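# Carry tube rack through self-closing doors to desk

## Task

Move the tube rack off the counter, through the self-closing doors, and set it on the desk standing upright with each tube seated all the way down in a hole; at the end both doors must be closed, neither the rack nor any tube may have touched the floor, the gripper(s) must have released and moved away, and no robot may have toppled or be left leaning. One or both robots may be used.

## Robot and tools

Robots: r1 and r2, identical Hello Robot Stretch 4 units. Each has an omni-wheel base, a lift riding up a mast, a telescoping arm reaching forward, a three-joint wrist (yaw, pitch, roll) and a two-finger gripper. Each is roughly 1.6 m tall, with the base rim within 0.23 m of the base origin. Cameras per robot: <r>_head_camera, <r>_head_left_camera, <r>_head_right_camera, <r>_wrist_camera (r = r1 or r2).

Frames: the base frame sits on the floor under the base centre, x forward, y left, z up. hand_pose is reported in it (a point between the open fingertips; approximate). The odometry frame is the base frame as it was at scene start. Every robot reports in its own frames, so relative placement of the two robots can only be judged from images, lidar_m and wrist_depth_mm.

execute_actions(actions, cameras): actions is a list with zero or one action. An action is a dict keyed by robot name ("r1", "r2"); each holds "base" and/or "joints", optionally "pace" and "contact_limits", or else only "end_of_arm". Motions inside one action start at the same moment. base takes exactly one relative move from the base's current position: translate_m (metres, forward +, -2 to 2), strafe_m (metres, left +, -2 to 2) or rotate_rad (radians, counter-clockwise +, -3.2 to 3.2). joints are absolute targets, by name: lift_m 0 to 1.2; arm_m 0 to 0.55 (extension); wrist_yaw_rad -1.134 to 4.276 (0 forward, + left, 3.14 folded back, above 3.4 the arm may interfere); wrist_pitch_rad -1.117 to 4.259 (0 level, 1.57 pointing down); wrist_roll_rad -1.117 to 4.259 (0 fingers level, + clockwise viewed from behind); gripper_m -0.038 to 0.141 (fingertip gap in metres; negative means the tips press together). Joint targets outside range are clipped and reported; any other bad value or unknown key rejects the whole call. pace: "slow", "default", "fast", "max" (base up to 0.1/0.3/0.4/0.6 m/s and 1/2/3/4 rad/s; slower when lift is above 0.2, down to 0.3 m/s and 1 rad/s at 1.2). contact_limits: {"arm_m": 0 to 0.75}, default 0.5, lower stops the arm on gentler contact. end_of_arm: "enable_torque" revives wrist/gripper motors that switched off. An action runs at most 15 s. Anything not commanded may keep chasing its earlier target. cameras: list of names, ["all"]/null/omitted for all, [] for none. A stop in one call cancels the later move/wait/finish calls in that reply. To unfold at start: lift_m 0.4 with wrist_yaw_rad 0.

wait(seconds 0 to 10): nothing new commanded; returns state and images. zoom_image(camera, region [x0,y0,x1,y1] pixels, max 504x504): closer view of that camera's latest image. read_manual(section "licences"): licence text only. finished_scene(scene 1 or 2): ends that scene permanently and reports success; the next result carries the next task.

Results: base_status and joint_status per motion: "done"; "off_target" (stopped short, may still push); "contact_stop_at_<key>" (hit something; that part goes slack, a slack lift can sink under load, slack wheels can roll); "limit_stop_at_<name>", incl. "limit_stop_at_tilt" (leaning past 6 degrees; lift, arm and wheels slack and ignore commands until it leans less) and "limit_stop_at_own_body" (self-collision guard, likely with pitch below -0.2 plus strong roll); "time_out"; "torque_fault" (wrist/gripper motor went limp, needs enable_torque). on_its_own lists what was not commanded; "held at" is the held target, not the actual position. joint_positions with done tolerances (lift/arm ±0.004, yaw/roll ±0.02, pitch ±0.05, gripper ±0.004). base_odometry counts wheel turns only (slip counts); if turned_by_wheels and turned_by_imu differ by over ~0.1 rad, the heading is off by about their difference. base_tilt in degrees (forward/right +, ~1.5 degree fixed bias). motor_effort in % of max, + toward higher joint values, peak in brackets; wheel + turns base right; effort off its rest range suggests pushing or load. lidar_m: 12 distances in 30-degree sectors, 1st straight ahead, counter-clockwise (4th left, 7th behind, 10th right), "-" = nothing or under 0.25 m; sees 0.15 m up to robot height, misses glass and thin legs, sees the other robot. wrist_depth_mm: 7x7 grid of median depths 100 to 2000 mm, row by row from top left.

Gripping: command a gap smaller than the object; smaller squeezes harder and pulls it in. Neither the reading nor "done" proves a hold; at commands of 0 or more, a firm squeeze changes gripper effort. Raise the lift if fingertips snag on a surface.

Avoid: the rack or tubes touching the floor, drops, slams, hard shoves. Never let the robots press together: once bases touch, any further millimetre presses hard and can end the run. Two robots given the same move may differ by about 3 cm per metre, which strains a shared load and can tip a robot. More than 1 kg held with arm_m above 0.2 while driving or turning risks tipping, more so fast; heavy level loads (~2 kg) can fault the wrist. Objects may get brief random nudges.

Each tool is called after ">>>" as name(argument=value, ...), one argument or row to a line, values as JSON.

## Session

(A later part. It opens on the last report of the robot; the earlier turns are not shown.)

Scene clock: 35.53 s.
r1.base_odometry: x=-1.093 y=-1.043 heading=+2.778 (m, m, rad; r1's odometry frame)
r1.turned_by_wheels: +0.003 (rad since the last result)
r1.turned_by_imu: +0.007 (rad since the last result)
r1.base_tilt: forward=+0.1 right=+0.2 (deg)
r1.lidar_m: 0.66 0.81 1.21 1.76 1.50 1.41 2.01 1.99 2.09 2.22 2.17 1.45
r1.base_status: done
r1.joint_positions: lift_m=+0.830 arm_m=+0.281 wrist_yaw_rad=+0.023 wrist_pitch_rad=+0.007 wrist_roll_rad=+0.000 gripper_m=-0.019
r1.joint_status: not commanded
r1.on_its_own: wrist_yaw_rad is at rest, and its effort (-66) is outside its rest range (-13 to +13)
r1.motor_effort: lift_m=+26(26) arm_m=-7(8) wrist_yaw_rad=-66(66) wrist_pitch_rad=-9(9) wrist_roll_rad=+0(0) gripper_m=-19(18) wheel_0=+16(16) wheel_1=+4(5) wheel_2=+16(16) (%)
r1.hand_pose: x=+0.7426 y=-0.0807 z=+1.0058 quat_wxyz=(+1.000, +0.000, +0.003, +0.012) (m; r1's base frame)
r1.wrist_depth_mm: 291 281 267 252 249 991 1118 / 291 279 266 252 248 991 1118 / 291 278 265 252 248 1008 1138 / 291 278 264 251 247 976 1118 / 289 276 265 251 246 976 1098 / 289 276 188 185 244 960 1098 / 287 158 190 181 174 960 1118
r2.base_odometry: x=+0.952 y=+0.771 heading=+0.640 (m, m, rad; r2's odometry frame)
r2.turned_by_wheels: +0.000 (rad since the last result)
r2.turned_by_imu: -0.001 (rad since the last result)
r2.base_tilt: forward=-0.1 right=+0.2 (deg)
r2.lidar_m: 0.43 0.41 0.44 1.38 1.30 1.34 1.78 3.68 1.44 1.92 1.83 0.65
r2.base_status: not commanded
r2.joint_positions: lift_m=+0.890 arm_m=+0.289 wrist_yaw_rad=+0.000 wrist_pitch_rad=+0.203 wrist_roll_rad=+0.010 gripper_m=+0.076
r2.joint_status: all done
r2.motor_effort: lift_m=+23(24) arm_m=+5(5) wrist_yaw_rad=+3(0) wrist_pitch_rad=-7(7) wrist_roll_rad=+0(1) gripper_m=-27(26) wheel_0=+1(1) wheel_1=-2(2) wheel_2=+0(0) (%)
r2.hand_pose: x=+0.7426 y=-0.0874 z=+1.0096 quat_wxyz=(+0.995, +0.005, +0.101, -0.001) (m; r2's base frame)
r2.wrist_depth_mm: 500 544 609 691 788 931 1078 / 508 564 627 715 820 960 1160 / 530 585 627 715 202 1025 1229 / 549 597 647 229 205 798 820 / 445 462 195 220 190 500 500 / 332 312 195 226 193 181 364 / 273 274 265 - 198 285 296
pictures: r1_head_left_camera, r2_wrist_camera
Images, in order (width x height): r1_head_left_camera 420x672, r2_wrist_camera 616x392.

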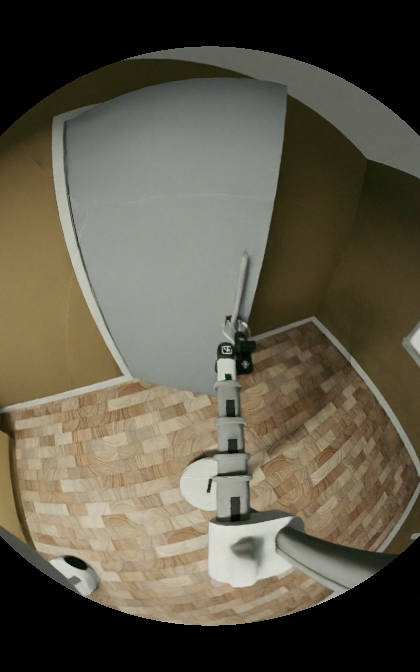

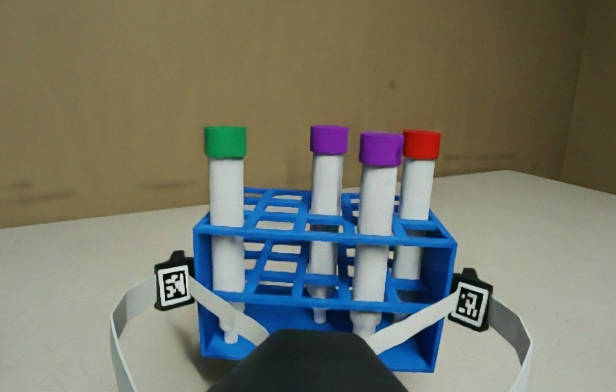

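>>> execute_actions(
  actions=[
    {"r1":{"base":{"strafe_m":0.065},"joints":{"arm_m":0.21},"pace":"slow"},"r2":{"base":{"translate_m":-0.55},"joints":{"arm_m":0.0}}},
  ],
  cameras=[],
)

>>> execute_actions(
  actions=[
    {"r1":{"base":{"strafe_m":0.055},"joints":{"arm_m":0.10},"pace":"slow"},"r2":{"base":{"rotate_rad":0.52},"pace":"slow"}},
  ],
  cameras=["r2_head_left_camera","r2_wrist_camera"],
)

Scene clock: 40.47 s.
r1.base_odometry: x=-1.117 y=-1.104 heading=+2.777 (m, m, rad; r1's odometry frame)
r1.turned_by_wheels: -0.001 (rad since the last result)
r1.turned_by_imu: -0.003 (rad since the last result)
r1.base_tilt: forward=+0.1 right=+0.2 (deg)
r1.lidar_m: 0.60 0.78 1.16 1.76 1.83 1.19 1.23 2.00 2.19 2.27 2.25 0.70
r1.base_status: done
r1.joint_positions: lift_m=+0.830 arm_m=+0.211 wrist_yaw_rad=-0.008 wrist_pitch_rad=+0.007 wrist_roll_rad=+0.000 gripper_m=-0.020
r1.joint_status: all done
r1.on_its_own: wrist_yaw_rad is at rest, and its effort (+24) is outside its rest range (-13 to +13)
r1.motor_effort: lift_m=+25(26) arm_m=-7(11) wrist_yaw_rad=+24(66) wrist_pitch_rad=-9(9) wrist_roll_rad=+1(1) gripper_m=-14(21) wheel_0=-10(17) wheel_1=-1(11) wheel_2=-5(15) (%)
r1.hand_pose: x=+0.6699 y=-0.0898 z=+1.0058 quat_wxyz=(+1.000, +0.000, +0.003, -0.004) (m; r1's base frame)
r1.wrist_depth_mm: 307 290 272 191 245 1138 1366 / 304 290 272 188 245 1138 1308 / 306 287 270 186 244 1118 1308 / 303 287 271 186 243 1098 1281 / 304 286 267 185 243 1098 1308 / 304 287 262 184 189 1098 1281 / 303 287 265 177 239 234 1281
r2.base_odometry: x=+0.511 y=+0.442 heading=+0.640 (m, m, rad; r2's odometry frame)
r2.turned_by_wheels: +0.000 (rad since the last result)
r2.turned_by_imu: +0.001 (rad since the last result)
r2.base_tilt: forward=-0.1 right=+0.2 (deg)
r2.lidar_m: 0.41 0.87 1.50 1.06 0.99 1.04 1.37 3.23 1.22 1.19 2.12 0.43
r2.base_status: done
r2.joint_positions: lift_m=+0.890 arm_m=+0.002 wrist_yaw_rad=+0.000 wrist_pitch_rad=+0.203 wrist_roll_rad=+0.010 gripper_m=+0.076
r2.joint_status: all done
joint sent to its limit — the command would take r2.arm_m past its lower limit, so that joint was sent only as far as its limit.
r2.motor_effort: lift_m=+22(23) arm_m=-5(6) wrist_yaw_rad=-1(1) wrist_pitch_rad=-8(8) wrist_roll_rad=+0(1) gripper_m=-29(26) wheel_0=+0(5) wheel_1=-1(6) wheel_2=+0(4) (%)
r2.hand_pose: x=+0.4553 y=-0.0874 z=+1.0096 quat_wxyz=(+0.995, +0.005, +0.102, -0.001) (m; r2's base frame)
r2.wrist_depth_mm: 1025 1118 1281 1430 1576 1756 1708 / 1060 1182 1336 1464 1661 1863 1661 / 1078 1160 1060 1255 202 1921 1661 / 676 732 759 228 204 1281 1708 / 668 732 194 219 190 1397 1756 / 683 723 196 226 193 182 1708 / 715 788 866 - 198 1576 1537
pictures: none
No camera images: the call's "cameras" was empty. Leave "cameras" out to get every camera's image.

Scene clock: 42.87 s.
r1.base_odometry: x=-1.136 y=-1.155 heading=+2.776 (m, m, rad; r1's odometry frame)
r1.turned_by_wheels: -0.001 (rad since the last result)
r1.turned_by_imu: -0.002 (rad since the last result)
r1.base_tilt: forward=+0.1 right=+0.2 (deg)
r1.lidar_m: 0.48 0.69 1.15 1.69 1.78 1.16 1.18 2.04 2.21 2.34 2.30 0.52
r1.base_status: done
r1.joint_positions: lift_m=+0.830 arm_m=+0.101 wrist_yaw_rad=-0.004 wrist_pitch_rad=+0.006 wrist_roll_rad=+0.000 gripper_m=-0.020
r1.joint_status: all done
r1.motor_effort: lift_m=+25(26) arm_m=-7(8) wrist_yaw_rad=+12(66) wrist_pitch_rad=-6(10) wrist_roll_rad=+1(0) gripper_m=-10(14) wheel_0=-3(19) wheel_1=-2(7) wheel_2=-4(12) (%)
r1.hand_pose: x=+0.5603 y=-0.0886 z=+1.0061 quat_wxyz=(+1.000, +0.000, +0.003, -0.002) (m; r1's base frame)
r1.wrist_depth_mm: 340 300 264 163 216 1255 1430 / 338 297 265 162 216 1255 1430 / 338 296 263 161 216 206 1464 / 334 296 262 160 216 205 1397 / 336 293 262 160 215 206 1430 / 332 294 257 159 207 204 1430 / 329 294 249 147 208 1205 1397
r2.base_odometry: x=+0.511 y=+0.442 heading=+1.160 (m, m, rad; r2's odometry frame)
r2.turned_by_wheels: +0.520 (rad since the last result)
r2.turned_by_imu: +0.524 (rad since the last result)
r2.base_tilt: forward=-0.1 right=+0.2 (deg)
r2.lidar_m: 0.41 1.51 1.06 1.00 1.02 1.36 3.28 1.24 1.15 2.12 1.35 0.42
r2.base_status: done
r2.joint_positions: lift_m=+0.890 arm_m=+0.002 wrist_yaw_rad=+0.000 wrist_pitch_rad=+0.203 wrist_roll_rad=+0.010 gripper_m=+0.076
r2.joint_status: not commanded
r2.motor_effort: lift_m=+22(22) arm_m=-5(5) wrist_yaw_rad=+1(0) wrist_pitch_rad=-9(9) wrist_roll_rad=+0(0) gripper_m=-29(28) wheel_0=-2(1) wheel_1=-1(5) wheel_2=+0(0) (%)
r2.hand_pose: x=+0.4553 y=-0.0874 z=+1.0096 quat_wxyz=(+0.995, +0.005, +0.102, -0.001) (m; r2's base frame)
r2.wrist_depth_mm: 1182 1160 1182 1182 1160 1160 1160 / 1205 1205 1229 1205 1205 1205 1182 / 1255 1255 1229 1205 202 1255 1229 / 1281 1308 820 229 204 798 831 / 1397 1366 195 218 190 732 741 / 1397 1397 195 226 193 181 778 / 1464 1464 1430 - 198 798 809
pictures: r2_head_left_camera, r2_wrist_camera
Images, in order (width x height): r2_head_left_camera 420x672, r2_wrist_camera 616x392.

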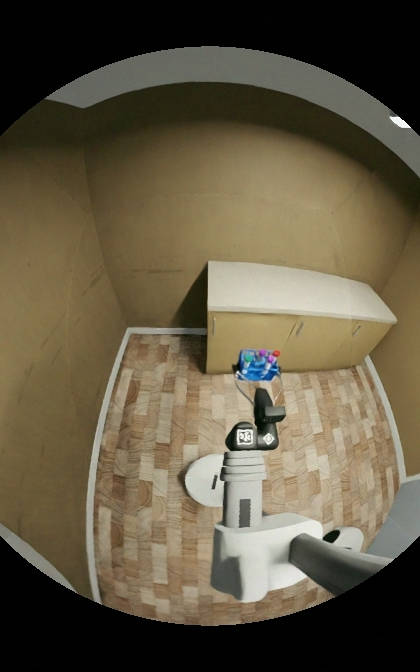

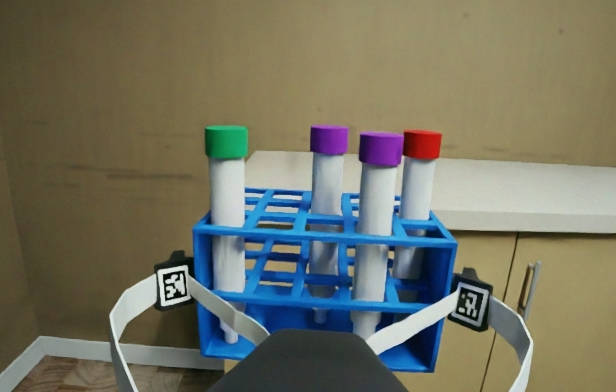

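>>> execute_actions(
  actions=[
    {"r1":{"base":{"translate_m":-0.06},"pace":"slow"},"r2":{"base":{"translate_m":-1.7},"pace":"fast"}},
  ],
  cameras=["r1_wrist_camera","r1_head_camera"],
)

Scene clock: 49.07 s.
r1.base_odometry: x=-1.080 y=-1.176 heading=+2.777 (m, m, rad; r1's odometry frame)
r1.turned_by_wheels: +0.001 (rad since the last result)
r1.turned_by_imu: +0.000 (rad since the last result)
r1.base_tilt: forward=+0.1 right=+0.0 (deg)
r1.lidar_m: 0.49 0.74 1.21 1.77 1.75 1.94 2.02 0.93 0.94 2.37 2.32 0.56
r1.base_status: done
r1.joint_positions: lift_m=+0.830 arm_m=+0.101 wrist_yaw_rad=+0.014 wrist_pitch_rad=+0.006 wrist_roll_rad=+0.000 gripper_m=-0.020
r1.joint_status: not commanded
r1.on_its_own: wrist_yaw_rad is at rest, and its effort (-40) is outside its rest range (-13 to +13)
r1.motor_effort: lift_m=+25(25) arm_m=-7(7) wrist_yaw_rad=-40(40) wrist_pitch_rad=-7(7) wrist_roll_rad=+0(1) gripper_m=-12(13) wheel_0=+4(7) wheel_1=+0(7) wheel_2=+11(10) (%)
r1.hand_pose: x=+0.5618 y=-0.0834 z=+1.0061 quat_wxyz=(+1.000, +0.000, +0.003, +0.007) (m; r1's base frame)
r1.wrist_depth_mm: 397 334 282 233 219 1281 1430 / 394 330 281 234 219 1281 1499 / 392 329 282 233 219 1229 1430 / 394 327 281 234 219 1255 1430 / 392 325 279 233 219 1255 1430 / 389 327 182 180 214 1255 1430 / 387 304 266 169 159 1229 1430
r2.base_odometry: x=-0.168 y=-1.116 heading=+1.160 (m, m, rad; r2's odometry frame)
r2.turned_by_wheels: +0.000 (rad since the last result)
r2.turned_by_imu: +0.004 (rad since the last result)
r2.base_tilt: forward=-0.2 right=+0.2 (deg)
r2.lidar_m: 0.43 1.39 0.97 0.92 0.96 1.28 1.52 1.58 2.10 2.19 1.11 0.43
r2.base_status: done
r2.joint_positions: lift_m=+0.890 arm_m=+0.002 wrist_yaw_rad=+0.000 wrist_pitch_rad=+0.203 wrist_roll_rad=+0.010 gripper_m=+0.076
r2.joint_status: not commanded
r2.motor_effort: lift_m=+22(22) arm_m=-4(5) wrist_yaw_rad=+2(1) wrist_pitch_rad=-8(9) wrist_roll_rad=+0(0) gripper_m=-26(29) wheel_0=+0(2) wheel_1=+0(5) wheel_2=-2(9) (%)
r2.hand_pose: x=+0.4553 y=-0.0874 z=+1.0096 quat_wxyz=(+0.995, +0.005, +0.102, -0.001) (m; r2's base frame)
r2.wrist_depth_mm: 1366 - - - - - - / 1397 - - - - - - / 1430 - - - 203 - - / 1464 - - 228 204 - - / 1464 - 195 219 190 - - / 1464 1708 195 226 194 181 - / 1397 1499 1464 - 198 1576 1576
pictures: r1_head_camera, r1_wrist_camera
Images, in order (width x height): r1_head_camera 420x560, r1_wrist_camera 616x392.

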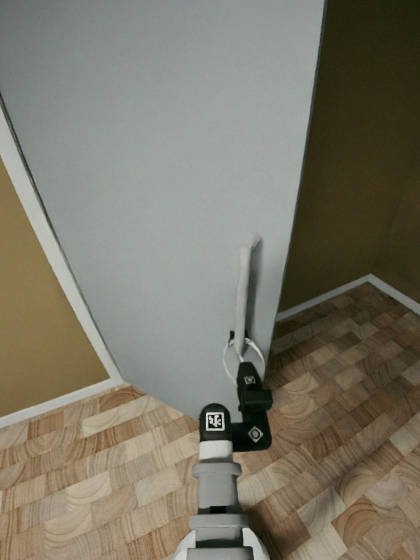

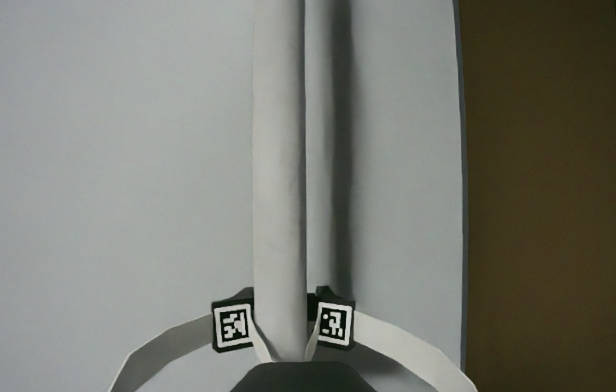

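>>> execute_actions(
  actions=[
    {"r1":{"base":{"strafe_m":0.10},"joints":{"arm_m":0.005},"pace":"slow"},"r2":{"base":{"rotate_rad":-1.575}}},
  ],
  cameras=[],
)

>>> execute_actions(
  actions=[
    {"r2":{"base":{"translate_m":1.45},"pace":"fast"}},
  ],
  cameras=["r2_head_left_camera","r2_head_camera"],
)

Scene clock: 51.80 s.
r1.base_odometry: x=-1.116 y=-1.270 heading=+2.777 (m, m, rad; r1's odometry frame)
r1.turned_by_wheels: +0.000 (rad since the last result)
r1.turned_by_imu: -0.001 (rad since the last result)
r1.base_tilt: forward=+0.0 right=+0.2 (deg)
r1.lidar_m: 0.39 0.70 1.18 1.70 1.68 1.83 2.06 2.03 1.20 1.13 2.39 0.43
r1.base_status: done
r1.joint_positions: lift_m=+0.830 arm_m=+0.006 wrist_yaw_rad=-0.003 wrist_pitch_rad=+0.006 wrist_roll_rad=+0.000 gripper_m=-0.020
r1.joint_status: all done
r1.motor_effort: lift_m=+25(25) arm_m=-7(11) wrist_yaw_rad=+10(40) wrist_pitch_rad=-7(7) wrist_roll_rad=+0(0) gripper_m=-12(15) wheel_0=-3(4) wheel_1=+2(8) wheel_2=+0(9) (%)
r1.hand_pose: x=+0.4653 y=-0.0884 z=+1.0060 quat_wxyz=(+1.000, +0.000, +0.003, -0.002) (m; r1's base frame)
r1.wrist_depth_mm: 504 387 303 168 215 195 1661 / 504 379 301 167 216 195 1537 / 504 377 300 167 216 195 1618 / 496 375 300 166 215 195 1661 / 492 375 298 166 214 194 1537 / 496 377 289 166 204 193 1576 / 488 377 282 160 204 185 1576
r2.base_odometry: x=-0.169 y=-1.116 heading=-0.415 (m, m, rad; r2's odometry frame)
r2.turned_by_wheels: -1.575 (rad since the last result)
r2.turned_by_imu: -1.588 (rad since the last result)
r2.base_tilt: forward=-0.1 right=+0.2 (deg)
r2.lidar_m: 0.42 1.19 1.20 2.60 1.40 0.98 0.92 0.95 1.27 1.51 1.55 0.41
r2.base_status: done
r2.joint_positions: lift_m=+0.890 arm_m=+0.002 wrist_yaw_rad=+0.000 wrist_pitch_rad=+0.203 wrist_roll_rad=+0.010 gripper_m=+0.076
r2.joint_status: not commanded
r2.motor_effort: lift_m=+22(22) arm_m=-5(5) wrist_yaw_rad=+3(1) wrist_pitch_rad=-9(9) wrist_roll_rad=+1(0) gripper_m=-28(26) wheel_0=+2(6) wheel_1=-1(7) wheel_2=-2(2) (%)
r2.hand_pose: x=+0.4553 y=-0.0874 z=+1.0096 quat_wxyz=(+0.995, +0.005, +0.102, -0.001) (m; r2's base frame)
r2.wrist_depth_mm: 1808 - - 1756 1756 1756 1808 / 1863 - - 1863 1808 1863 1863 / 1863 - - 1921 198 1863 1921 / - - - 228 203 - - / - - 194 219 190 - 1983 / 1808 1336 196 226 193 181 1863 / 1499 1464 1464 - 197 1576 1618
pictures: none
No camera images: the call's "cameras" was empty. Leave "cameras" out to get every camera's image.

Scene clock: 57.07 s.
r1.base_odometry: x=-1.116 y=-1.270 heading=+2.777 (m, m, rad; r1's odometry frame)
r1.turned_by_wheels: +0.000 (rad since the last result)
r1.turned_by_imu: -0.002 (rad since the last result)
r1.base_tilt: forward=+0.0 right=+0.3 (deg)
r1.lidar_m: 0.39 0.70 1.16 1.70 1.66 1.82 2.07 2.02 2.20 2.44 0.82 0.42
r1.base_status: not commanded
r1.joint_positions: lift_m=+0.830 arm_m=+0.006 wrist_yaw_rad=-0.003 wrist_pitch_rad=+0.006 wrist_roll_rad=+0.000 gripper_m=-0.020
r1.joint_status: not commanded
r1.motor_effort: lift_m=+26(26) arm_m=-7(7) wrist_yaw_rad=+10(10) wrist_pitch_rad=-7(7) wrist_roll_rad=+0(0) gripper_m=-12(9) wheel_0=-3(3) wheel_1=+2(2) wheel_2=+0(0) (%)
r1.hand_pose: x=+0.4653 y=-0.0884 z=+1.0060 quat_wxyz=(+1.000, +0.000, +0.003, -0.002) (m; r1's base frame)
r1.wrist_depth_mm: 500 384 303 168 216 195 1618 / 500 382 300 167 215 195 1576 / 500 375 300 166 216 195 1576 / 500 373 298 166 216 195 1537 / 496 373 296 166 215 194 1576 / 496 375 289 166 205 195 1576 / 488 375 282 160 204 186 1537
r2.base_odometry: x=+1.158 y=-1.701 heading=-0.415 (m, m, rad; r2's odometry frame)
r2.turned_by_wheels: +0.000 (rad since the last result)
r2.turned_by_imu: -0.005 (rad since the last result)
r2.base_tilt: forward=-0.1 right=+0.2 (deg)
r2.lidar_m: 0.41 2.49 0.78 0.58 0.76 2.53 2.38 2.20 1.49 1.45 1.14 0.41
r2.base_status: done
r2.joint_positions: lift_m=+0.890 arm_m=+0.002 wrist_yaw_rad=+0.000 wrist_pitch_rad=+0.203 wrist_roll_rad=+0.010 gripper_m=+0.076
r2.joint_status: not commanded
r2.motor_effort: lift_m=+22(22) arm_m=-5(5) wrist_yaw_rad=+0(2) wrist_pitch_rad=-9(9) wrist_roll_rad=+0(1) gripper_m=-26(27) wheel_0=-1(8) wheel_1=+0(6) wheel_2=+1(7) (%)
r2.hand_pose: x=+0.4553 y=-0.0874 z=+1.0096 quat_wxyz=(+0.995, +0.005, +0.102, -0.001) (m; r2's base frame)
r2.wrist_depth_mm: - 473 480 480 484 484 488 / - 496 496 496 500 496 496 / - 517 508 512 202 521 517 / - 535 530 228 206 549 544 / - - 194 220 189 559 569 / 1863 585 195 226 193 182 597 / 1464 1464 609 - 198 621 621
pictures: r2_head_camera, r2_head_left_camera
Images, in order (width x height): r2_head_camera 420x560, r2_head_left_camera 420x672.

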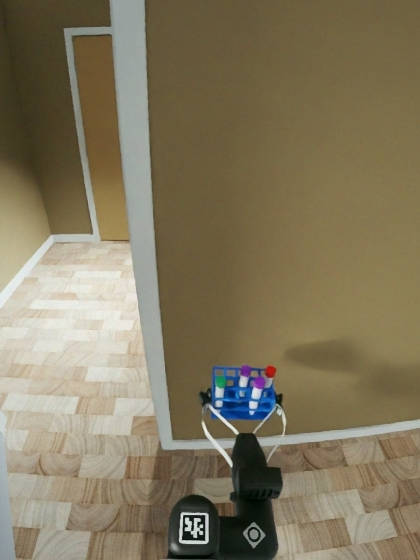

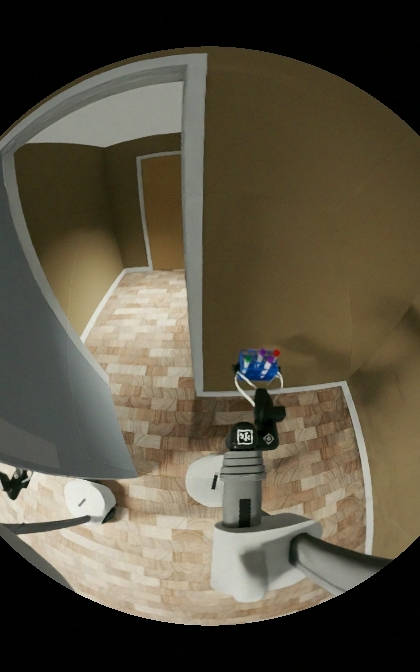

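>>> execute_actions(
  actions=[
    {"r2":{"base":{"translate_m":0.13}}},
  ],
  cameras=[],
)

>>> execute_actions(
  actions=[
    {"r2":{"base":{"strafe_m":0.33}}},
  ],
  cameras=["r2_head_left_camera","r2_head_camera"],
)

Scene clock: 59.13 s.
r1.base_odometry: x=-1.116 y=-1.270 heading=+2.777 (m, m, rad; r1's odometry frame)
r1.turned_by_wheels: +0.000 (rad since the last result)
r1.turned_by_imu: -0.001 (rad since the last result)
r1.base_tilt: forward=+0.2 right=+0.3 (deg)
r1.lidar_m: 0.37 0.72 1.17 1.70 1.67 1.81 2.07 2.02 2.18 2.45 0.91 0.43
r1.base_status: not commanded
r1.joint_positions: lift_m=+0.830 arm_m=+0.006 wrist_yaw_rad=-0.003 wrist_pitch_rad=+0.006 wrist_roll_rad=+0.000 gripper_m=-0.020
r1.joint_status: not commanded
r1.motor_effort: lift_m=+26(25) arm_m=-7(7) wrist_yaw_rad=+10(9) wrist_pitch_rad=-7(6) wrist_roll_rad=-1(1) gripper_m=-11(10) wheel_0=-3(3) wheel_1=+2(2) wheel_2=+0(0) (%)
r1.hand_pose: x=+0.4653 y=-0.0884 z=+1.0060 quat_wxyz=(+1.000, +0.000, +0.003, -0.002) (m; r1's base frame)
r1.wrist_depth_mm: 500 387 303 167 216 194 1618 / 508 382 301 167 216 195 1618 / 500 375 298 167 215 195 1537 / 496 377 297 166 216 195 788 / 492 375 297 166 215 194 1537 / 496 377 289 166 206 194 1537 / 492 377 281 161 204 186 1576
r2.base_odometry: x=+1.277 y=-1.753 heading=-0.415 (m, m, rad; r2's odometry frame)
r2.turned_by_wheels: +0.000 (rad since the last result)
r2.turned_by_imu: -0.001 (rad since the last result)
r2.base_tilt: forward=-0.1 right=+0.2 (deg)
r2.lidar_m: 0.42 0.62 0.88 0.63 0.61 2.66 2.50 2.21 1.54 1.45 0.94 0.42
r2.base_status: done
r2.joint_positions: lift_m=+0.890 arm_m=+0.002 wrist_yaw_rad=+0.000 wrist_pitch_rad=+0.203 wrist_roll_rad=+0.010 gripper_m=+0.076
r2.joint_status: not commanded
r2.motor_effort: lift_m=+22(22) arm_m=-5(5) wrist_yaw_rad=+0(1) wrist_pitch_rad=-9(9) wrist_roll_rad=+0(0) gripper_m=-24(26) wheel_0=+0(5) wheel_1=+1(5) wheel_2=+1(11) (%)
r2.hand_pose: x=+0.4553 y=-0.0874 z=+1.0096 quat_wxyz=(+0.995, +0.005, +0.102, -0.001) (m; r2's base frame)
r2.wrist_depth_mm: 347 355 362 362 362 362 364 / - 370 375 377 375 377 375 / - 387 382 387 384 392 394 / - 397 399 228 204 407 410 / - 413 195 220 189 421 427 / 1756 424 196 226 193 181 445 / 1537 452 455 - 198 466 466
pictures: none
No camera images: the call's "cameras" was empty. Leave "cameras" out to get every camera's image.

Scene clock: 61.57 s.
r1.base_odometry: x=-1.116 y=-1.270 heading=+2.777 (m, m, rad; r1's odometry frame)
r1.turned_by_wheels: +0.000 (rad since the last result)
r1.turned_by_imu: -0.001 (rad since the last result)
r1.base_tilt: forward=+0.1 right=+0.2 (deg)
r1.lidar_m: 0.41 0.70 1.16 1.71 1.67 1.81 2.07 2.02 2.18 2.46 2.40 0.43
r1.base_status: not commanded
r1.joint_positions: lift_m=+0.830 arm_m=+0.006 wrist_yaw_rad=-0.003 wrist_pitch_rad=+0.006 wrist_roll_rad=+0.000 gripper_m=-0.020
r1.joint_status: not commanded
r1.motor_effort: lift_m=+26(25) arm_m=-7(7) wrist_yaw_rad=+10(10) wrist_pitch_rad=-7(7) wrist_roll_rad=+0(1) gripper_m=-12(11) wheel_0=-3(3) wheel_1=+2(2) wheel_2=+0(0) (%)
r1.hand_pose: x=+0.4653 y=-0.0884 z=+1.0060 quat_wxyz=(+1.000, +0.000, +0.003, -0.002) (m; r1's base frame)
r1.wrist_depth_mm: 504 384 301 167 216 195 1576 / 504 379 301 167 216 195 410 / 500 377 298 166 215 195 410 / 500 375 297 167 215 195 1537 / 500 373 298 166 216 195 1576 / 492 375 290 166 205 193 1618 / 488 377 282 160 204 185 1576
r2.base_odometry: x=+1.410 y=-1.452 heading=-0.415 (m, m, rad; r2's odometry frame)
r2.turned_by_wheels: +0.000 (rad since the last result)
r2.turned_by_imu: -0.001 (rad since the last result)
r2.base_tilt: forward=-0.1 right=+0.2 (deg)
r2.lidar_m: 0.43 2.00 0.47 0.33 0.31 0.67 2.52 2.61 1.86 1.77 0.92 0.42
r2.base_status: done
r2.joint_positions: lift_m=+0.890 arm_m=+0.002 wrist_yaw_rad=+0.000 wrist_pitch_rad=+0.203 wrist_roll_rad=+0.010 gripper_m=+0.076
r2.joint_status: not commanded
r2.motor_effort: lift_m=+22(22) arm_m=-5(5) wrist_yaw_rad=+1(2) wrist_pitch_rad=-9(9) wrist_roll_rad=+0(0) gripper_m=-29(25) wheel_0=-1(8) wheel_1=+0(9) wheel_2=+0(1) (%)
r2.hand_pose: x=+0.4553 y=-0.0874 z=+1.0096 quat_wxyz=(+0.995, +0.005, +0.102, -0.001) (m; r2's base frame)
r2.wrist_depth_mm: - - - - 340 343 347 / - - - - 351 359 359 / - - - - 198 373 373 / - - - 229 203 387 389 / - - 195 219 189 402 407 / 1808 1708 196 226 193 181 430 / 1499 1499 1464 - 198 445 442
pictures: r2_head_camera, r2_head_left_camera
Images, in order (width x height): r2_head_camera 420x560, r2_head_left_camera 420x672.

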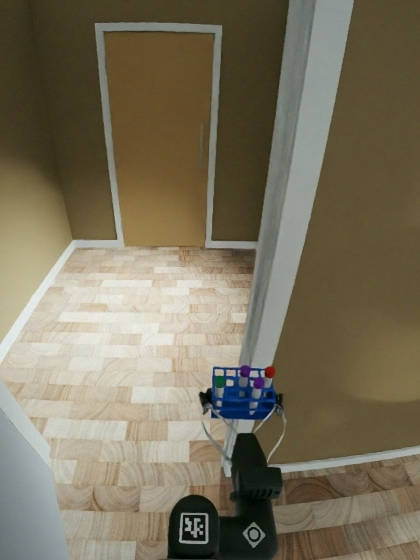

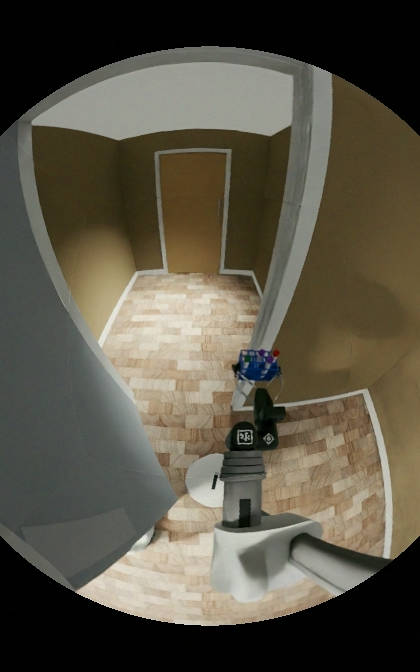

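>>> execute_actions(
  actions=[
    {"r1":{"joints":{"gripper_m":0.06}},"r2":{"base":{"strafe_m":0.08},"pace":"slow"}},
  ],
  cameras=["r1_wrist_camera","r1_head_camera"],
)

Scene clock: 63.77 s.
r1.base_odometry: x=-1.116 y=-1.270 heading=+2.777 (m, m, rad; r1's odometry frame)
r1.turned_by_wheels: +0.000 (rad since the last result)
r1.turned_by_imu: -0.001 (rad since the last result)
r1.base_tilt: forward=+0.0 right=+0.2 (deg)
r1.lidar_m: 0.41 0.74 1.16 1.71 1.66 1.81 2.05 2.03 2.17 2.45 2.41 0.43
r1.base_status: not commanded
r1.joint_positions: lift_m=+0.830 arm_m=+0.006 wrist_yaw_rad=-0.001 wrist_pitch_rad=+0.006 wrist_roll_rad=+0.000 gripper_m=+0.060
r1.joint_status: all done
r1.motor_effort: lift_m=+26(25) arm_m=-7(7) wrist_yaw_rad=+3(14) wrist_pitch_rad=-6(7) wrist_roll_rad=+0(1) gripper_m=-2(10) wheel_0=-2(3) wheel_1=+2(2) wheel_2=+0(1) (%)
r1.hand_pose: x=+0.4654 y=-0.0878 z=+1.0060 quat_wxyz=(+1.000, +0.000, +0.003, -0.001) (m; r1's base frame)
r1.wrist_depth_mm: 539 427 343 290 246 230 343 / 535 427 343 291 246 225 317 / 535 418 342 290 242 225 342 / 535 418 342 289 242 225 1537 / 530 415 340 289 241 225 1537 / 530 421 210 289 192 224 1464 / 525 418 330 151 236 214 1499
r2.base_odometry: x=+1.443 y=-1.378 heading=-0.415 (m, m, rad; r2's odometry frame)
r2.turned_by_wheels: +0.000 (rad since the last result)
r2.turned_by_imu: -0.001 (rad since the last result)
r2.base_tilt: forward=-0.1 right=+0.2 (deg)
r2.lidar_m: 0.42 1.88 0.34 0.25 - 0.76 2.53 2.59 1.95 1.86 0.93 0.43
r2.base_status: done
r2.joint_positions: lift_m=+0.890 arm_m=+0.002 wrist_yaw_rad=+0.000 wrist_pitch_rad=+0.203 wrist_roll_rad=+0.010 gripper_m=+0.076
r2.joint_status: not commanded
r2.motor_effort: lift_m=+22(22) arm_m=-5(5) wrist_yaw_rad=+0(1) wrist_pitch_rad=-8(10) wrist_roll_rad=+0(0) gripper_m=-27(28) wheel_0=-2(6) wheel_1=+0(5) wheel_2=+0(3) (%)
r2.hand_pose: x=+0.4553 y=-0.0874 z=+1.0096 quat_wxyz=(+0.995, +0.005, +0.102, -0.001) (m; r2's base frame)
r2.wrist_depth_mm: 1921 - - - - 334 340 / 1921 - - - - 345 353 / 1863 - - - 200 357 368 / 1983 - - 227 204 373 384 / 1983 - 195 219 189 387 404 / 1756 1661 196 226 193 182 424 / 1499 1464 1464 - 198 427 439
pictures: r1_head_camera, r1_wrist_camera
Images, in order (width x height): r1_head_camera 420x560, r1_wrist_camera 616x392.

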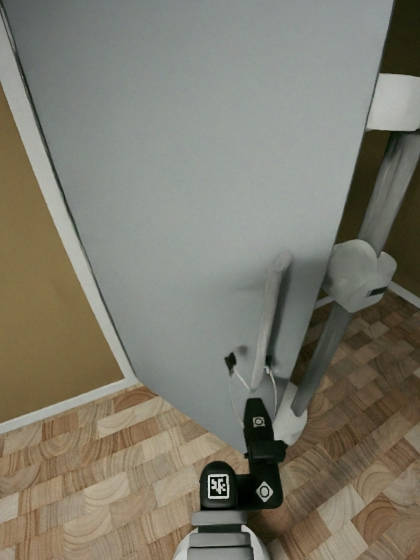

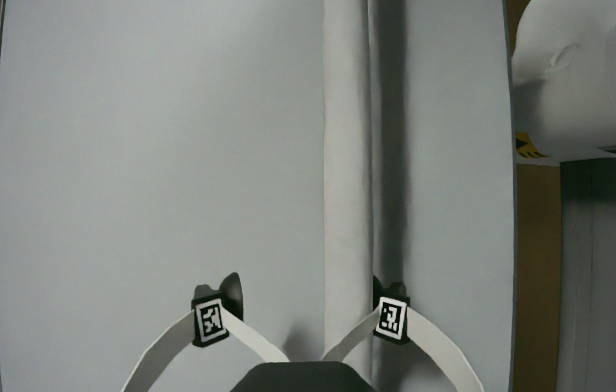

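>>> execute_actions(
  actions=[
    {"r1":{"base":{"strafe_m":-0.02},"joints":{"gripper_m":0.07}}},
  ],
  cameras=[],
)

>>> execute_actions(
  actions=[
    {"r1":{"base":{"translate_m":-0.2}}},
  ],
  cameras=["r1_wrist_camera","r1_head_left_camera"],
)

Scene clock: 65.23 s.
r1.base_odometry: x=-1.109 y=-1.251 heading=+2.777 (m, m, rad; r1's odometry frame)
r1.turned_by_wheels: +0.000 (rad since the last result)
r1.turned_by_imu: +0.000 (rad since the last result)
r1.base_tilt: forward=+0.2 right=+0.2 (deg)
r1.lidar_m: 0.41 0.74 1.17 1.73 1.69 1.84 2.06 2.01 2.16 2.40 2.38 0.47
r1.base_status: done
r1.joint_positions: lift_m=+0.830 arm_m=+0.006 wrist_yaw_rad=+0.000 wrist_pitch_rad=+0.006 wrist_roll_rad=+0.000 gripper_m=+0.070
r1.joint_status: all done
r1.motor_effort: lift_m=+26(26) arm_m=-6(6) wrist_yaw_rad=+1(3) wrist_pitch_rad=-7(7) wrist_roll_rad=+0(1) gripper_m=-3(4) wheel_0=-1(7) wheel_1=-1(8) wheel_2=+1(1) (%)
r1.hand_pose: x=+0.4655 y=-0.0874 z=+1.0060 quat_wxyz=(+1.000, +0.000, +0.003, +0.000) (m; r1's base frame)
r1.wrist_depth_mm: 521 418 334 199 245 245 317 / 521 410 334 198 245 229 300 / 517 404 330 197 246 227 330 / 512 404 329 197 245 227 960 / 512 402 329 197 244 227 946 / 512 404 211 197 200 225 1499 / 508 407 320 144 238 220 430
r2.base_odometry: x=+1.443 y=-1.378 heading=-0.415 (m, m, rad; r2's odometry frame)
r2.turned_by_wheels: +0.000 (rad since the last result)
r2.turned_by_imu: +0.000 (rad since the last result)
r2.base_tilt: forward=-0.2 right=+0.2 (deg)
r2.lidar_m: 0.41 1.88 0.34 0.25 0.42 0.38 2.52 2.60 1.95 1.87 0.89 0.40
r2.base_status: not commanded
r2.joint_positions: lift_m=+0.890 arm_m=+0.002 wrist_yaw_rad=+0.000 wrist_pitch_rad=+0.203 wrist_roll_rad=+0.010 gripper_m=+0.076
r2.joint_status: not commanded
r2.motor_effort: lift_m=+22(22) arm_m=-4(5) wrist_yaw_rad=+2(1) wrist_pitch_rad=-9(9) wrist_roll_rad=+0(0) gripper_m=-27(29) wheel_0=-2(3) wheel_1=+1(1) wheel_2=+1(1) (%)
r2.hand_pose: x=+0.4553 y=-0.0874 z=+1.0096 quat_wxyz=(+0.995, +0.005, +0.102, -0.001) (m; r2's base frame)
r2.wrist_depth_mm: 1863 - - - - 330 342 / 1863 - - - - 343 351 / 1983 - - - 399 357 370 / 1921 - - 228 204 375 382 / 1921 - 195 220 189 387 404 / 1756 1708 196 227 193 182 424 / 1499 1499 1430 - 198 427 442
pictures: none
No camera images: the call's "cameras" was empty. Leave "cameras" out to get every camera's image.

Scene clock: 67.30 s.
r1.base_odometry: x=-0.922 y=-1.322 heading=+2.777 (m, m, rad; r1's odometry frame)
r1.turned_by_wheels: +0.000 (rad since the last result)
r1.turned_by_imu: +0.000 (rad since the last result)
r1.base_tilt: forward=+0.0 right=+0.2 (deg)
r1.lidar_m: 0.62 0.98 1.39 1.62 1.61 1.74 1.85 1.83 2.00 2.53 2.47 0.66
r1.base_status: done
r1.joint_positions: lift_m=+0.830 arm_m=+0.006 wrist_yaw_rad=+0.000 wrist_pitch_rad=+0.006 wrist_roll_rad=+0.000 gripper_m=+0.070
r1.joint_status: not commanded
r1.motor_effort: lift_m=+26(26) arm_m=-6(7) wrist_yaw_rad=+0(0) wrist_pitch_rad=-7(6) wrist_roll_rad=+0(0) gripper_m=-4(3) wheel_0=-2(6) wheel_1=+0(3) wheel_2=-2(8) (%)
r1.hand_pose: x=+0.4655 y=-0.0874 z=+1.0060 quat_wxyz=(+1.000, +0.000, +0.003, +0.000) (m; r1's base frame)
r1.wrist_depth_mm: 891 699 574 462 442 634 1983 / 891 699 564 466 445 508 1921 / 878 699 569 466 439 496 1863 / 878 683 564 462 442 621 1921 / 904 691 559 459 439 1499 1921 / 878 691 210 466 200 1537 1921 / 878 699 549 144 430 580 1863
r2.base_odometry: x=+1.443 y=-1.378 heading=-0.415 (m, m, rad; r2's odometry frame)
r2.turned_by_wheels: +0.000 (rad since the last result)
r2.turned_by_imu: +0.000 (rad since the last result)
r2.base_tilt: forward=-0.1 right=+0.1 (deg)
r2.lidar_m: 0.42 1.88 0.34 0.25 0.80 0.44 2.53 2.61 1.96 1.85 0.89 0.43
r2.base_status: not commanded
r2.joint_positions: lift_m=+0.890 arm_m=+0.002 wrist_yaw_rad=+0.000 wrist_pitch_rad=+0.203 wrist_roll_rad=+0.010 gripper_m=+0.076
r2.joint_status: not commanded
r2.motor_effort: lift_m=+22(22) arm_m=-5(5) wrist_yaw_rad=+0(2) wrist_pitch_rad=-8(8) wrist_roll_rad=+0(0) gripper_m=-27(26) wheel_0=-3(2) wheel_1=+0(0) wheel_2=+1(1) (%)
r2.hand_pose: x=+0.4553 y=-0.0874 z=+1.0096 quat_wxyz=(+0.995, +0.005, +0.102, -0.001) (m; r2's base frame)
r2.wrist_depth_mm: 1863 - - - - 334 343 / 1921 - - - - 345 351 / 1983 - - - 202 359 368 / 1921 - - 228 204 375 384 / 1983 - 195 220 189 389 402 / 1808 1661 196 226 193 181 421 / 1499 1464 1464 - 198 430 442
pictures: r1_head_left_camera, r1_wrist_camera
Images, in order (width x height): r1_head_left_camera 420x672, r1_wrist_camera 616x392.

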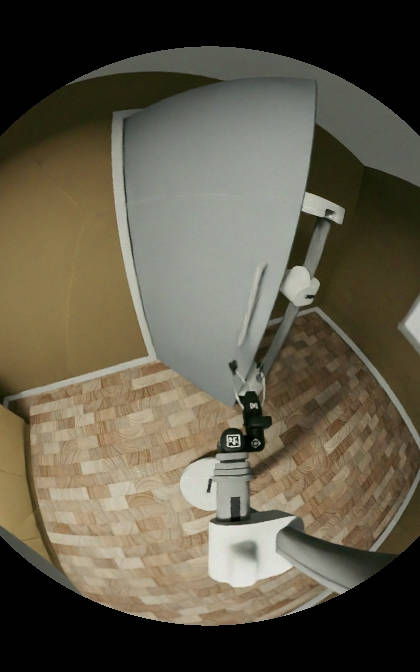

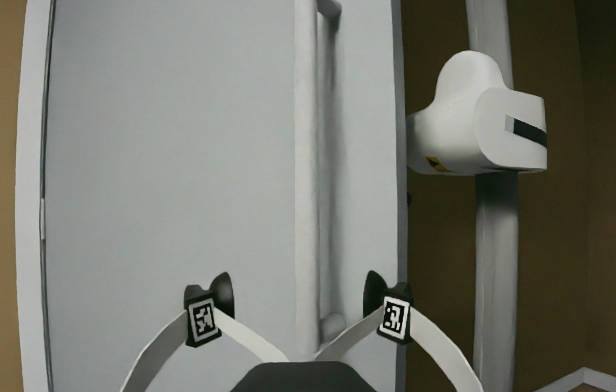

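>>> execute_actions(
  actions=[
    {"r1":{"base":{"translate_m":-0.25},"joints":{"lift_m":0.4,"wrist_yaw_rad":3.0,"gripper_m":0.03},"pace":"fast"},"r2":{"base":{"strafe_m":0.2},"pace":"slow"}},
  ],
  cameras=["r1_head_left_camera","r2_head_left_camera"],
)

Scene clock: 72.03 s.
r1.base_odometry: x=-0.688 y=-1.412 heading=+2.777 (m, m, rad; r1's odometry frame)
r1.turned_by_wheels: +0.000 (rad since the last result)
r1.turned_by_imu: -0.001 (rad since the last result)
r1.base_tilt: forward=+0.1 right=+0.3 (deg)
r1.lidar_m: 0.72 1.20 1.60 1.55 1.49 1.63 1.63 1.57 1.73 2.52 2.56 0.96
r1.base_status: done
r1.joint_positions: lift_m=+0.400 arm_m=+0.006 wrist_yaw_rad=+3.000 wrist_pitch_rad=+0.006 wrist_roll_rad=+0.000 gripper_m=+0.030
r1.joint_status: all done
r1.motor_effort: lift_m=+15(23) arm_m=-7(7) wrist_yaw_rad=+1(4) wrist_pitch_rad=-7(7) wrist_roll_rad=+1(0) gripper_m=-2(2) wheel_0=+0(6) wheel_1=-1(3) wheel_2=-2(9) (%)
r1.hand_pose: x=-0.0962 y=+0.1273 z=+0.5769 quat_wxyz=(+0.071, -0.003, +0.000, +0.997) (m; r1's base frame)
r1.wrist_depth_mm: 144 239 1921 - - - 1921 / 116 149 1921 - - - 1863 / 117 148 1863 - - - 1430 / 140 177 1863 - - - 1397 / 1430 1618 1921 - - - 1397 / 1464 1661 207 1983 1921 - 1366 / 1430 1430 1430 152 788 1430 1397
r2.base_odometry: x=+1.523 y=-1.195 heading=-0.415 (m, m, rad; r2's odometry frame)
r2.turned_by_wheels: +0.000 (rad since the last result)
r2.turned_by_imu: -0.001 (rad since the last result)
r2.base_tilt: forward=-0.2 right=+0.2 (deg)
r2.lidar_m: 0.40 0.53 0.25 0.25 - 0.25 2.55 2.62 2.16 2.07 0.88 0.41
r2.base_status: done
r2.joint_positions: lift_m=+0.890 arm_m=+0.002 wrist_yaw_rad=+0.000 wrist_pitch_rad=+0.203 wrist_roll_rad=+0.010 gripper_m=+0.076
r2.joint_status: not commanded
r2.motor_effort: lift_m=+22(22) arm_m=-5(4) wrist_yaw_rad=+1(2) wrist_pitch_rad=-8(9) wrist_roll_rad=+0(0) gripper_m=-27(26) wheel_0=-1(5) wheel_1=+1(6) wheel_2=+0(7) (%)
r2.hand_pose: x=+0.4553 y=-0.0874 z=+1.0096 quat_wxyz=(+0.995, +0.005, +0.102, -0.001) (m; r2's base frame)
r2.wrist_depth_mm: 1576 - - - - 1863 1336 / 1661 - - - - 1808 1308 / 1661 - - - 201 1921 1308 / 1618 - - 228 204 1808 917 / 1618 - 195 220 190 1661 492 / 1618 1661 196 226 193 182 473 / 1464 1499 1430 - 198 1537 473
pictures: r1_head_left_camera, r2_head_left_camera
Images, in order (width x height): r1_head_left_camera 420x672, r2_head_left_camera 420x672.

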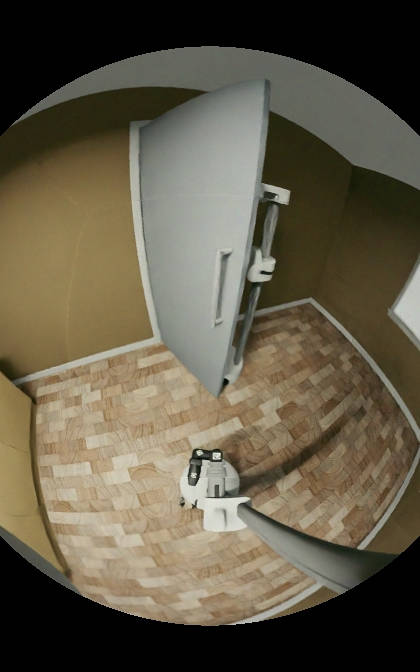

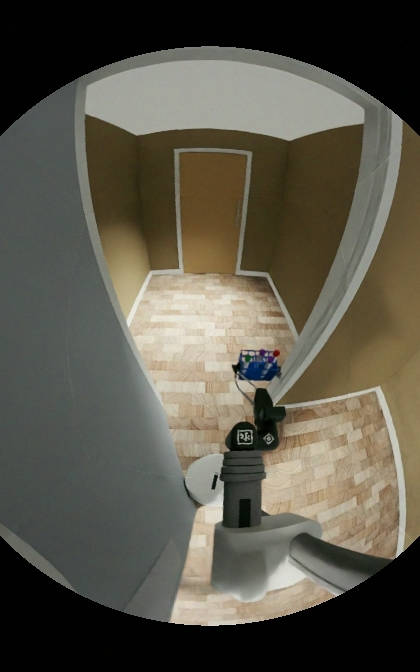

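>>> execute_actions(
  actions=[
    {"r1":{"base":{"rotate_rad":0.99},"pace":"fast"},"r2":{"base":{"strafe_m":0.16},"pace":"slow"}},
  ],
  cameras=[],
)

>>> execute_actions(
  actions=[
    {"r1":{"base":{"translate_m":-0.2},"pace":"fast"},"r2":{"base":{"translate_m":-0.08},"pace":"slow"}},
  ],
  cameras=["r1_head_right_camera","r2_head_left_camera"],
)

Scene clock: 75.30 s.
r1.base_odometry: x=-0.688 y=-1.412 heading=-2.516 (m, m, rad; r1's odometry frame)
r1.turned_by_wheels: +0.990 (rad since the last result)
r1.turned_by_imu: +1.002 (rad since the last result)
r1.base_tilt: forward=+0.1 right=+0.2 (deg)
r1.lidar_m: 1.58 1.56 1.51 1.60 1.65 1.59 1.69 2.41 2.58 2.07 0.62 0.65
r1.base_status: done
r1.joint_positions: lift_m=+0.400 arm_m=+0.006 wrist_yaw_rad=+3.000 wrist_pitch_rad=+0.006 wrist_roll_rad=+0.000 gripper_m=+0.030
r1.joint_status: not commanded
r1.motor_effort: lift_m=+15(15) arm_m=-6(7) wrist_yaw_rad=+1(1) wrist_pitch_rad=-7(7) wrist_roll_rad=+0(0) gripper_m=-1(1) wheel_0=-1(6) wheel_1=+1(12) wheel_2=-1(8) (%)
r1.hand_pose: x=-0.0962 y=+0.1273 z=+0.5769 quat_wxyz=(+0.071, -0.003, +0.000, +0.997) (m; r1's base frame)
r1.wrist_depth_mm: 144 239 - 1921 1708 1537 1430 / 116 149 - 1808 1708 1537 1464 / 117 148 - 1863 1708 1576 1464 / 140 177 - 1863 1708 1537 1430 / - - - 1808 1708 1537 1397 / - - 207 1808 1618 1537 1464 / 1499 1430 1430 152 788 1430 1397
r2.base_odometry: x=+1.588 y=-1.049 heading=-0.415 (m, m, rad; r2's odometry frame)
r2.turned_by_wheels: +0.000 (rad since the last result)
r2.turned_by_imu: -0.001 (rad since the last result)
r2.base_tilt: forward=-0.2 right=+0.2 (deg)
r2.lidar_m: 0.41 0.34 0.25 - 0.25 0.26 0.83 2.61 2.32 2.21 0.86 0.44
r2.base_status: done
r2.joint_positions: lift_m=+0.890 arm_m=+0.002 wrist_yaw_rad=+0.000 wrist_pitch_rad=+0.203 wrist_roll_rad=+0.010 gripper_m=+0.076
r2.joint_status: not commanded
r2.motor_effort: lift_m=+22(22) arm_m=-5(5) wrist_yaw_rad=+2(0) wrist_pitch_rad=-9(8) wrist_roll_rad=+0(0) gripper_m=-29(28) wheel_0=-3(8) wheel_1=+1(7) wheel_2=+0(2) (%)
r2.hand_pose: x=+0.4553 y=-0.0874 z=+1.0096 quat_wxyz=(+0.995, +0.005, +0.102, -0.001) (m; r2's base frame)
r2.wrist_depth_mm: 1366 - - - - - 1576 / 1397 - - - - - 1499 / 1397 - - - 201 - 1499 / 1464 - - 227 204 - 1499 / 1430 - 195 220 191 - 1464 / 1464 1708 196 227 193 181 1499 / 1430 1499 1430 - 198 1537 1499
pictures: none
No camera images: the call's "cameras" was empty. Leave "cameras" out to get every camera's image.

Scene clock: 77.37 s.
r1.base_odometry: x=-0.526 y=-1.295 heading=-2.516 (m, m, rad; r1's odometry frame)
r1.turned_by_wheels: +0.000 (rad since the last result)
r1.turned_by_imu: +0.000 (rad since the last result)
r1.base_tilt: forward=+0.1 right=+0.2 (deg)
r1.lidar_m: 1.77 1.68 1.62 1.98 1.44 1.41 1.52 2.18 2.45 2.31 0.84 0.76
r1.base_status: done
r1.joint_positions: lift_m=+0.400 arm_m=+0.006 wrist_yaw_rad=+3.000 wrist_pitch_rad=+0.006 wrist_roll_rad=+0.000 gripper_m=+0.030
r1.joint_status: not commanded
r1.motor_effort: lift_m=+15(15) arm_m=-7(7) wrist_yaw_rad=+0(0) wrist_pitch_rad=-7(6) wrist_roll_rad=+0(0) gripper_m=-4(4) wheel_0=+1(7) wheel_1=+0(5) wheel_2=-2(9) (%)
r1.hand_pose: x=-0.0962 y=+0.1273 z=+0.5769 quat_wxyz=(+0.071, -0.003, +0.000, +0.997) (m; r1's base frame)
r1.wrist_depth_mm: 144 238 1863 1661 1499 1430 1255 / 116 149 1863 1618 1499 1366 1281 / 117 148 1808 1708 1499 1366 1308 / 140 176 1808 1708 1464 1366 1308 / - - 1808 1618 1499 1366 1281 / - 1983 207 1661 1464 1336 1308 / 1537 1464 1430 152 788 1366 1255
r2.base_odometry: x=+1.515 y=-1.017 heading=-0.416 (m, m, rad; r2's odometry frame)
r2.turned_by_wheels: +0.000 (rad since the last result)
r2.turned_by_imu: +0.000 (rad since the last result)
r2.base_tilt: forward=-0.1 right=+0.2 (deg)
r2.lidar_m: 0.43 0.35 0.25 - 0.26 0.26 0.86 2.55 2.33 2.23 1.01 0.44
r2.base_status: done
r2.joint_positions: lift_m=+0.890 arm_m=+0.002 wrist_yaw_rad=+0.000 wrist_pitch_rad=+0.203 wrist_roll_rad=+0.010 gripper_m=+0.076
r2.joint_status: not commanded
r2.motor_effort: lift_m=+22(22) arm_m=-5(5) wrist_yaw_rad=+3(1) wrist_pitch_rad=-9(8) wrist_roll_rad=+0(0) gripper_m=-28(27) wheel_0=-4(7) wheel_1=-1(4) wheel_2=+1(9) (%)
r2.hand_pose: x=+0.4553 y=-0.0874 z=+1.0096 quat_wxyz=(+0.995, +0.005, +0.102, -0.001) (m; r2's base frame)
r2.wrist_depth_mm: 1366 - - - - - 1576 / 1366 - - - - - 1499 / 1430 - - - 202 - 1537 / 1397 - - 228 203 - 1499 / 591 - 194 219 190 - 1499 / 585 1708 196 226 193 181 1430 / 564 1499 1464 - 198 1618 1464
pictures: r1_head_right_camera, r2_head_left_camera
Images, in order (width x height): r1_head_right_camera 420x672, r2_head_left_camera 420x672.

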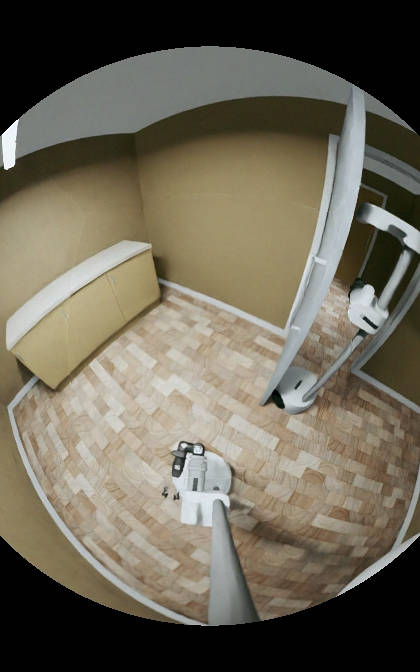

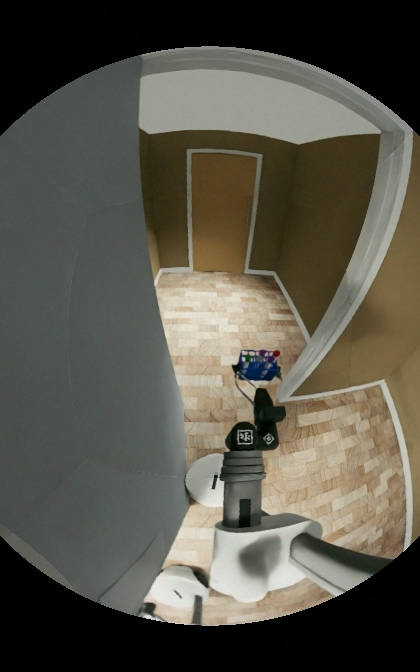

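>>> execute_actions(
  actions=[
    {"r1":{"base":{"strafe_m":-1.36},"pace":"max"}},
  ],
  cameras=["r1_head_camera","r1_head_left_camera"],
)

Scene clock: 81.70 s.
r1.base_odometry: x=-1.322 y=-0.192 heading=-2.516 (m, m, rad; r1's odometry frame)
r1.turned_by_wheels: +0.000 (rad since the last result)
r1.turned_by_imu: -0.004 (rad since the last result)
r1.base_tilt: forward=+0.2 right=+0.3 (deg)
r1.lidar_m: 0.94 0.72 0.73 2.91 2.21 2.14 1.83 1.32 1.32 1.30 0.98 0.91
r1.base_status: done
r1.joint_positions: lift_m=+0.400 arm_m=+0.006 wrist_yaw_rad=+3.000 wrist_pitch_rad=+0.006 wrist_roll_rad=+0.000 gripper_m=+0.030
r1.joint_status: not commanded
r1.motor_effort: lift_m=+20(19) arm_m=-6(7) wrist_yaw_rad=+0(0) wrist_pitch_rad=-7(7) wrist_roll_rad=+1(1) gripper_m=-2(5) wheel_0=-2(12) wheel_1=+2(11) wheel_2=+0(3) (%)
r1.hand_pose: x=-0.0962 y=+0.1272 z=+0.5765 quat_wxyz=(+0.071, -0.003, +0.000, +0.997) (m; r1's base frame)
r1.wrist_depth_mm: 144 238 - - - - 1921 / 115 148 - - - - 1983 / 117 149 - - - - 1983 / 140 177 - - - - 1863 / 1430 1808 - - - - 1863 / 1430 1808 208 - 1863 1983 1863 / 1397 1397 1397 152 788 1499 1499
r2.base_odometry: x=+1.515 y=-1.017 heading=-0.416 (m, m, rad; r2's odometry frame)
r2.turned_by_wheels: +0.000 (rad since the last result)
r2.turned_by_imu: -0.001 (rad since the last result)
r2.base_tilt: forward=-0.1 right=+0.2 (deg)
r2.lidar_m: 0.42 0.33 0.25 - 0.25 0.26 2.45 2.54 0.74 0.72 1.01 0.43
r2.base_status: not commanded
r2.joint_positions: lift_m=+0.890 arm_m=+0.002 wrist_yaw_rad=+0.000 wrist_pitch_rad=+0.203 wrist_roll_rad=+0.010 gripper_m=+0.076
r2.joint_status: not commanded
r2.motor_effort: lift_m=+22(22) arm_m=-5(5) wrist_yaw_rad=+1(1) wrist_pitch_rad=-10(9) wrist_roll_rad=+1(1) gripper_m=-28(27) wheel_0=-4(4) wheel_1=-1(1) wheel_2=+1(1) (%)
r2.hand_pose: x=+0.4553 y=-0.0874 z=+1.0096 quat_wxyz=(+0.995, +0.005, +0.102, -0.001) (m; r2's base frame)
r2.wrist_depth_mm: 1366 - - - - - 1618 / 1397 - - - - - 1537 / 1430 - - - 202 - 1499 / 1397 - - 228 204 - 1499 / 591 - 195 220 191 - 1499 / 585 1661 195 227 193 181 1499 / 564 1499 1464 - 198 1537 1464
pictures: r1_head_camera, r1_head_left_camera
Images, in order (width x height): r1_head_camera 420x560, r1_head_left_camera 420x672.

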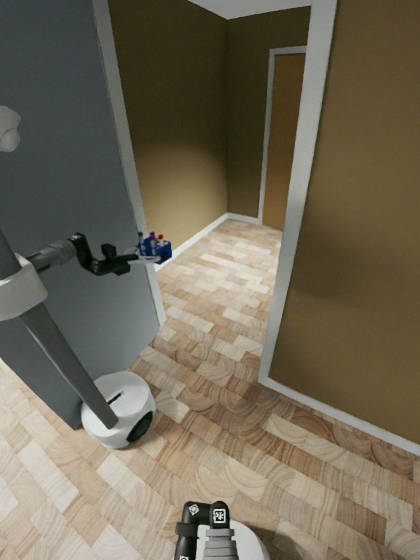

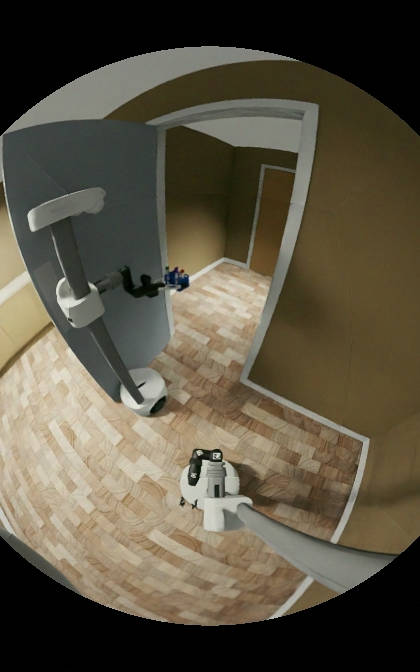

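>>> execute_actions(
  actions=[
    {"r1":{"base":{"translate_m":0.7},"pace":"fast"}},
  ],
  cameras=["r1_head_camera","r1_head_left_camera"],
)

Scene clock: 85.17 s.
r1.base_odometry: x=-1.890 y=-0.601 heading=-2.516 (m, m, rad; r1's odometry frame)
r1.turned_by_wheels: +0.000 (rad since the last result)
r1.turned_by_imu: -0.003 (rad since the last result)
r1.base_tilt: forward=-0.1 right=+0.2 (deg)
r1.lidar_m: 1.87 0.30 0.28 0.36 0.48 2.72 2.40 1.75 1.26 0.49 0.35 0.41
r1.base_status: done
r1.joint_positions: lift_m=+0.400 arm_m=+0.006 wrist_yaw_rad=+3.000 wrist_pitch_rad=+0.006 wrist_roll_rad=+0.000 gripper_m=+0.030
r1.joint_status: not commanded
r1.motor_effort: lift_m=+19(19) arm_m=-7(6) wrist_yaw_rad=-1(0) wrist_pitch_rad=-7(7) wrist_roll_rad=+0(0) gripper_m=-4(5) wheel_0=-1(7) wheel_1=+0(8) wheel_2=+2(14) (%)
r1.hand_pose: x=-0.0962 y=+0.1272 z=+0.5765 quat_wxyz=(+0.071, -0.003, +0.000, +0.997) (m; r1's base frame)
r1.wrist_depth_mm: 144 237 - - - - - / 116 148 - - - - - / 117 148 - - - - - / 140 176 - - - - - / 1756 - - - - - - / 1863 - 207 - 1921 - - / 1576 1499 1430 152 778 1464 1499
r2.base_odometry: x=+1.515 y=-1.017 heading=-0.416 (m, m, rad; r2's odometry frame)
r2.turned_by_wheels: +0.000 (rad since the last result)
r2.turned_by_imu: +0.000 (rad since the last result)
r2.base_tilt: forward=-0.1 right=+0.2 (deg)
r2.lidar_m: 0.42 0.34 0.25 - 0.25 0.25 2.49 2.55 2.32 0.47 0.37 0.43
r2.base_status: not commanded
r2.joint_positions: lift_m=+0.890 arm_m=+0.002 wrist_yaw_rad=+0.000 wrist_pitch_rad=+0.203 wrist_roll_rad=+0.010 gripper_m=+0.076
r2.joint_status: not commanded
r2.motor_effort: lift_m=+22(22) arm_m=-5(5) wrist_yaw_rad=+1(0) wrist_pitch_rad=-8(9) wrist_roll_rad=+0(0) gripper_m=-28(26) wheel_0=-4(4) wheel_1=-1(1) wheel_2=+1(1) (%)
r2.hand_pose: x=+0.4553 y=-0.0874 z=+1.0096 quat_wxyz=(+0.995, +0.005, +0.102, -0.001) (m; r2's base frame)
r2.wrist_depth_mm: 1366 - - - - - 1537 / 1397 - - - - - 1537 / 1430 - - - 202 - 1537 / 1430 - - 228 204 - 1499 / 591 - 195 220 191 - 1464 / 585 1708 196 226 193 181 1499 / 564 1464 1499 - 198 1576 1464
pictures: r1_head_camera, r1_head_left_camera
Images, in order (width x height): r1_head_camera 420x560, r1_head_left_camera 420x672.

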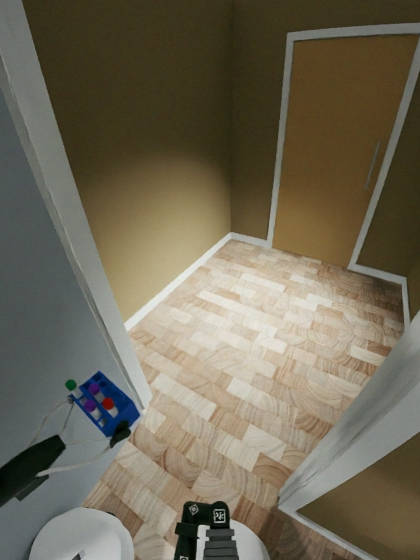

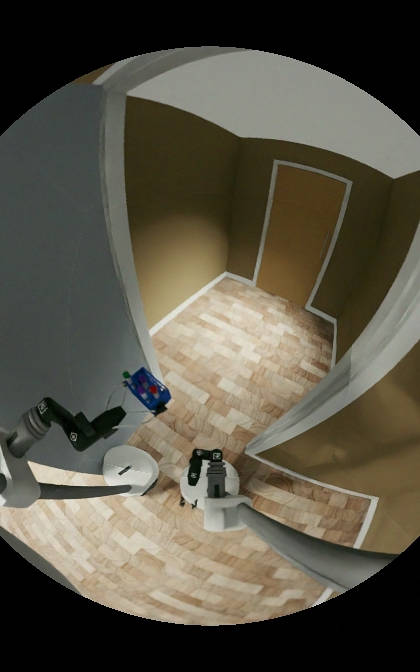

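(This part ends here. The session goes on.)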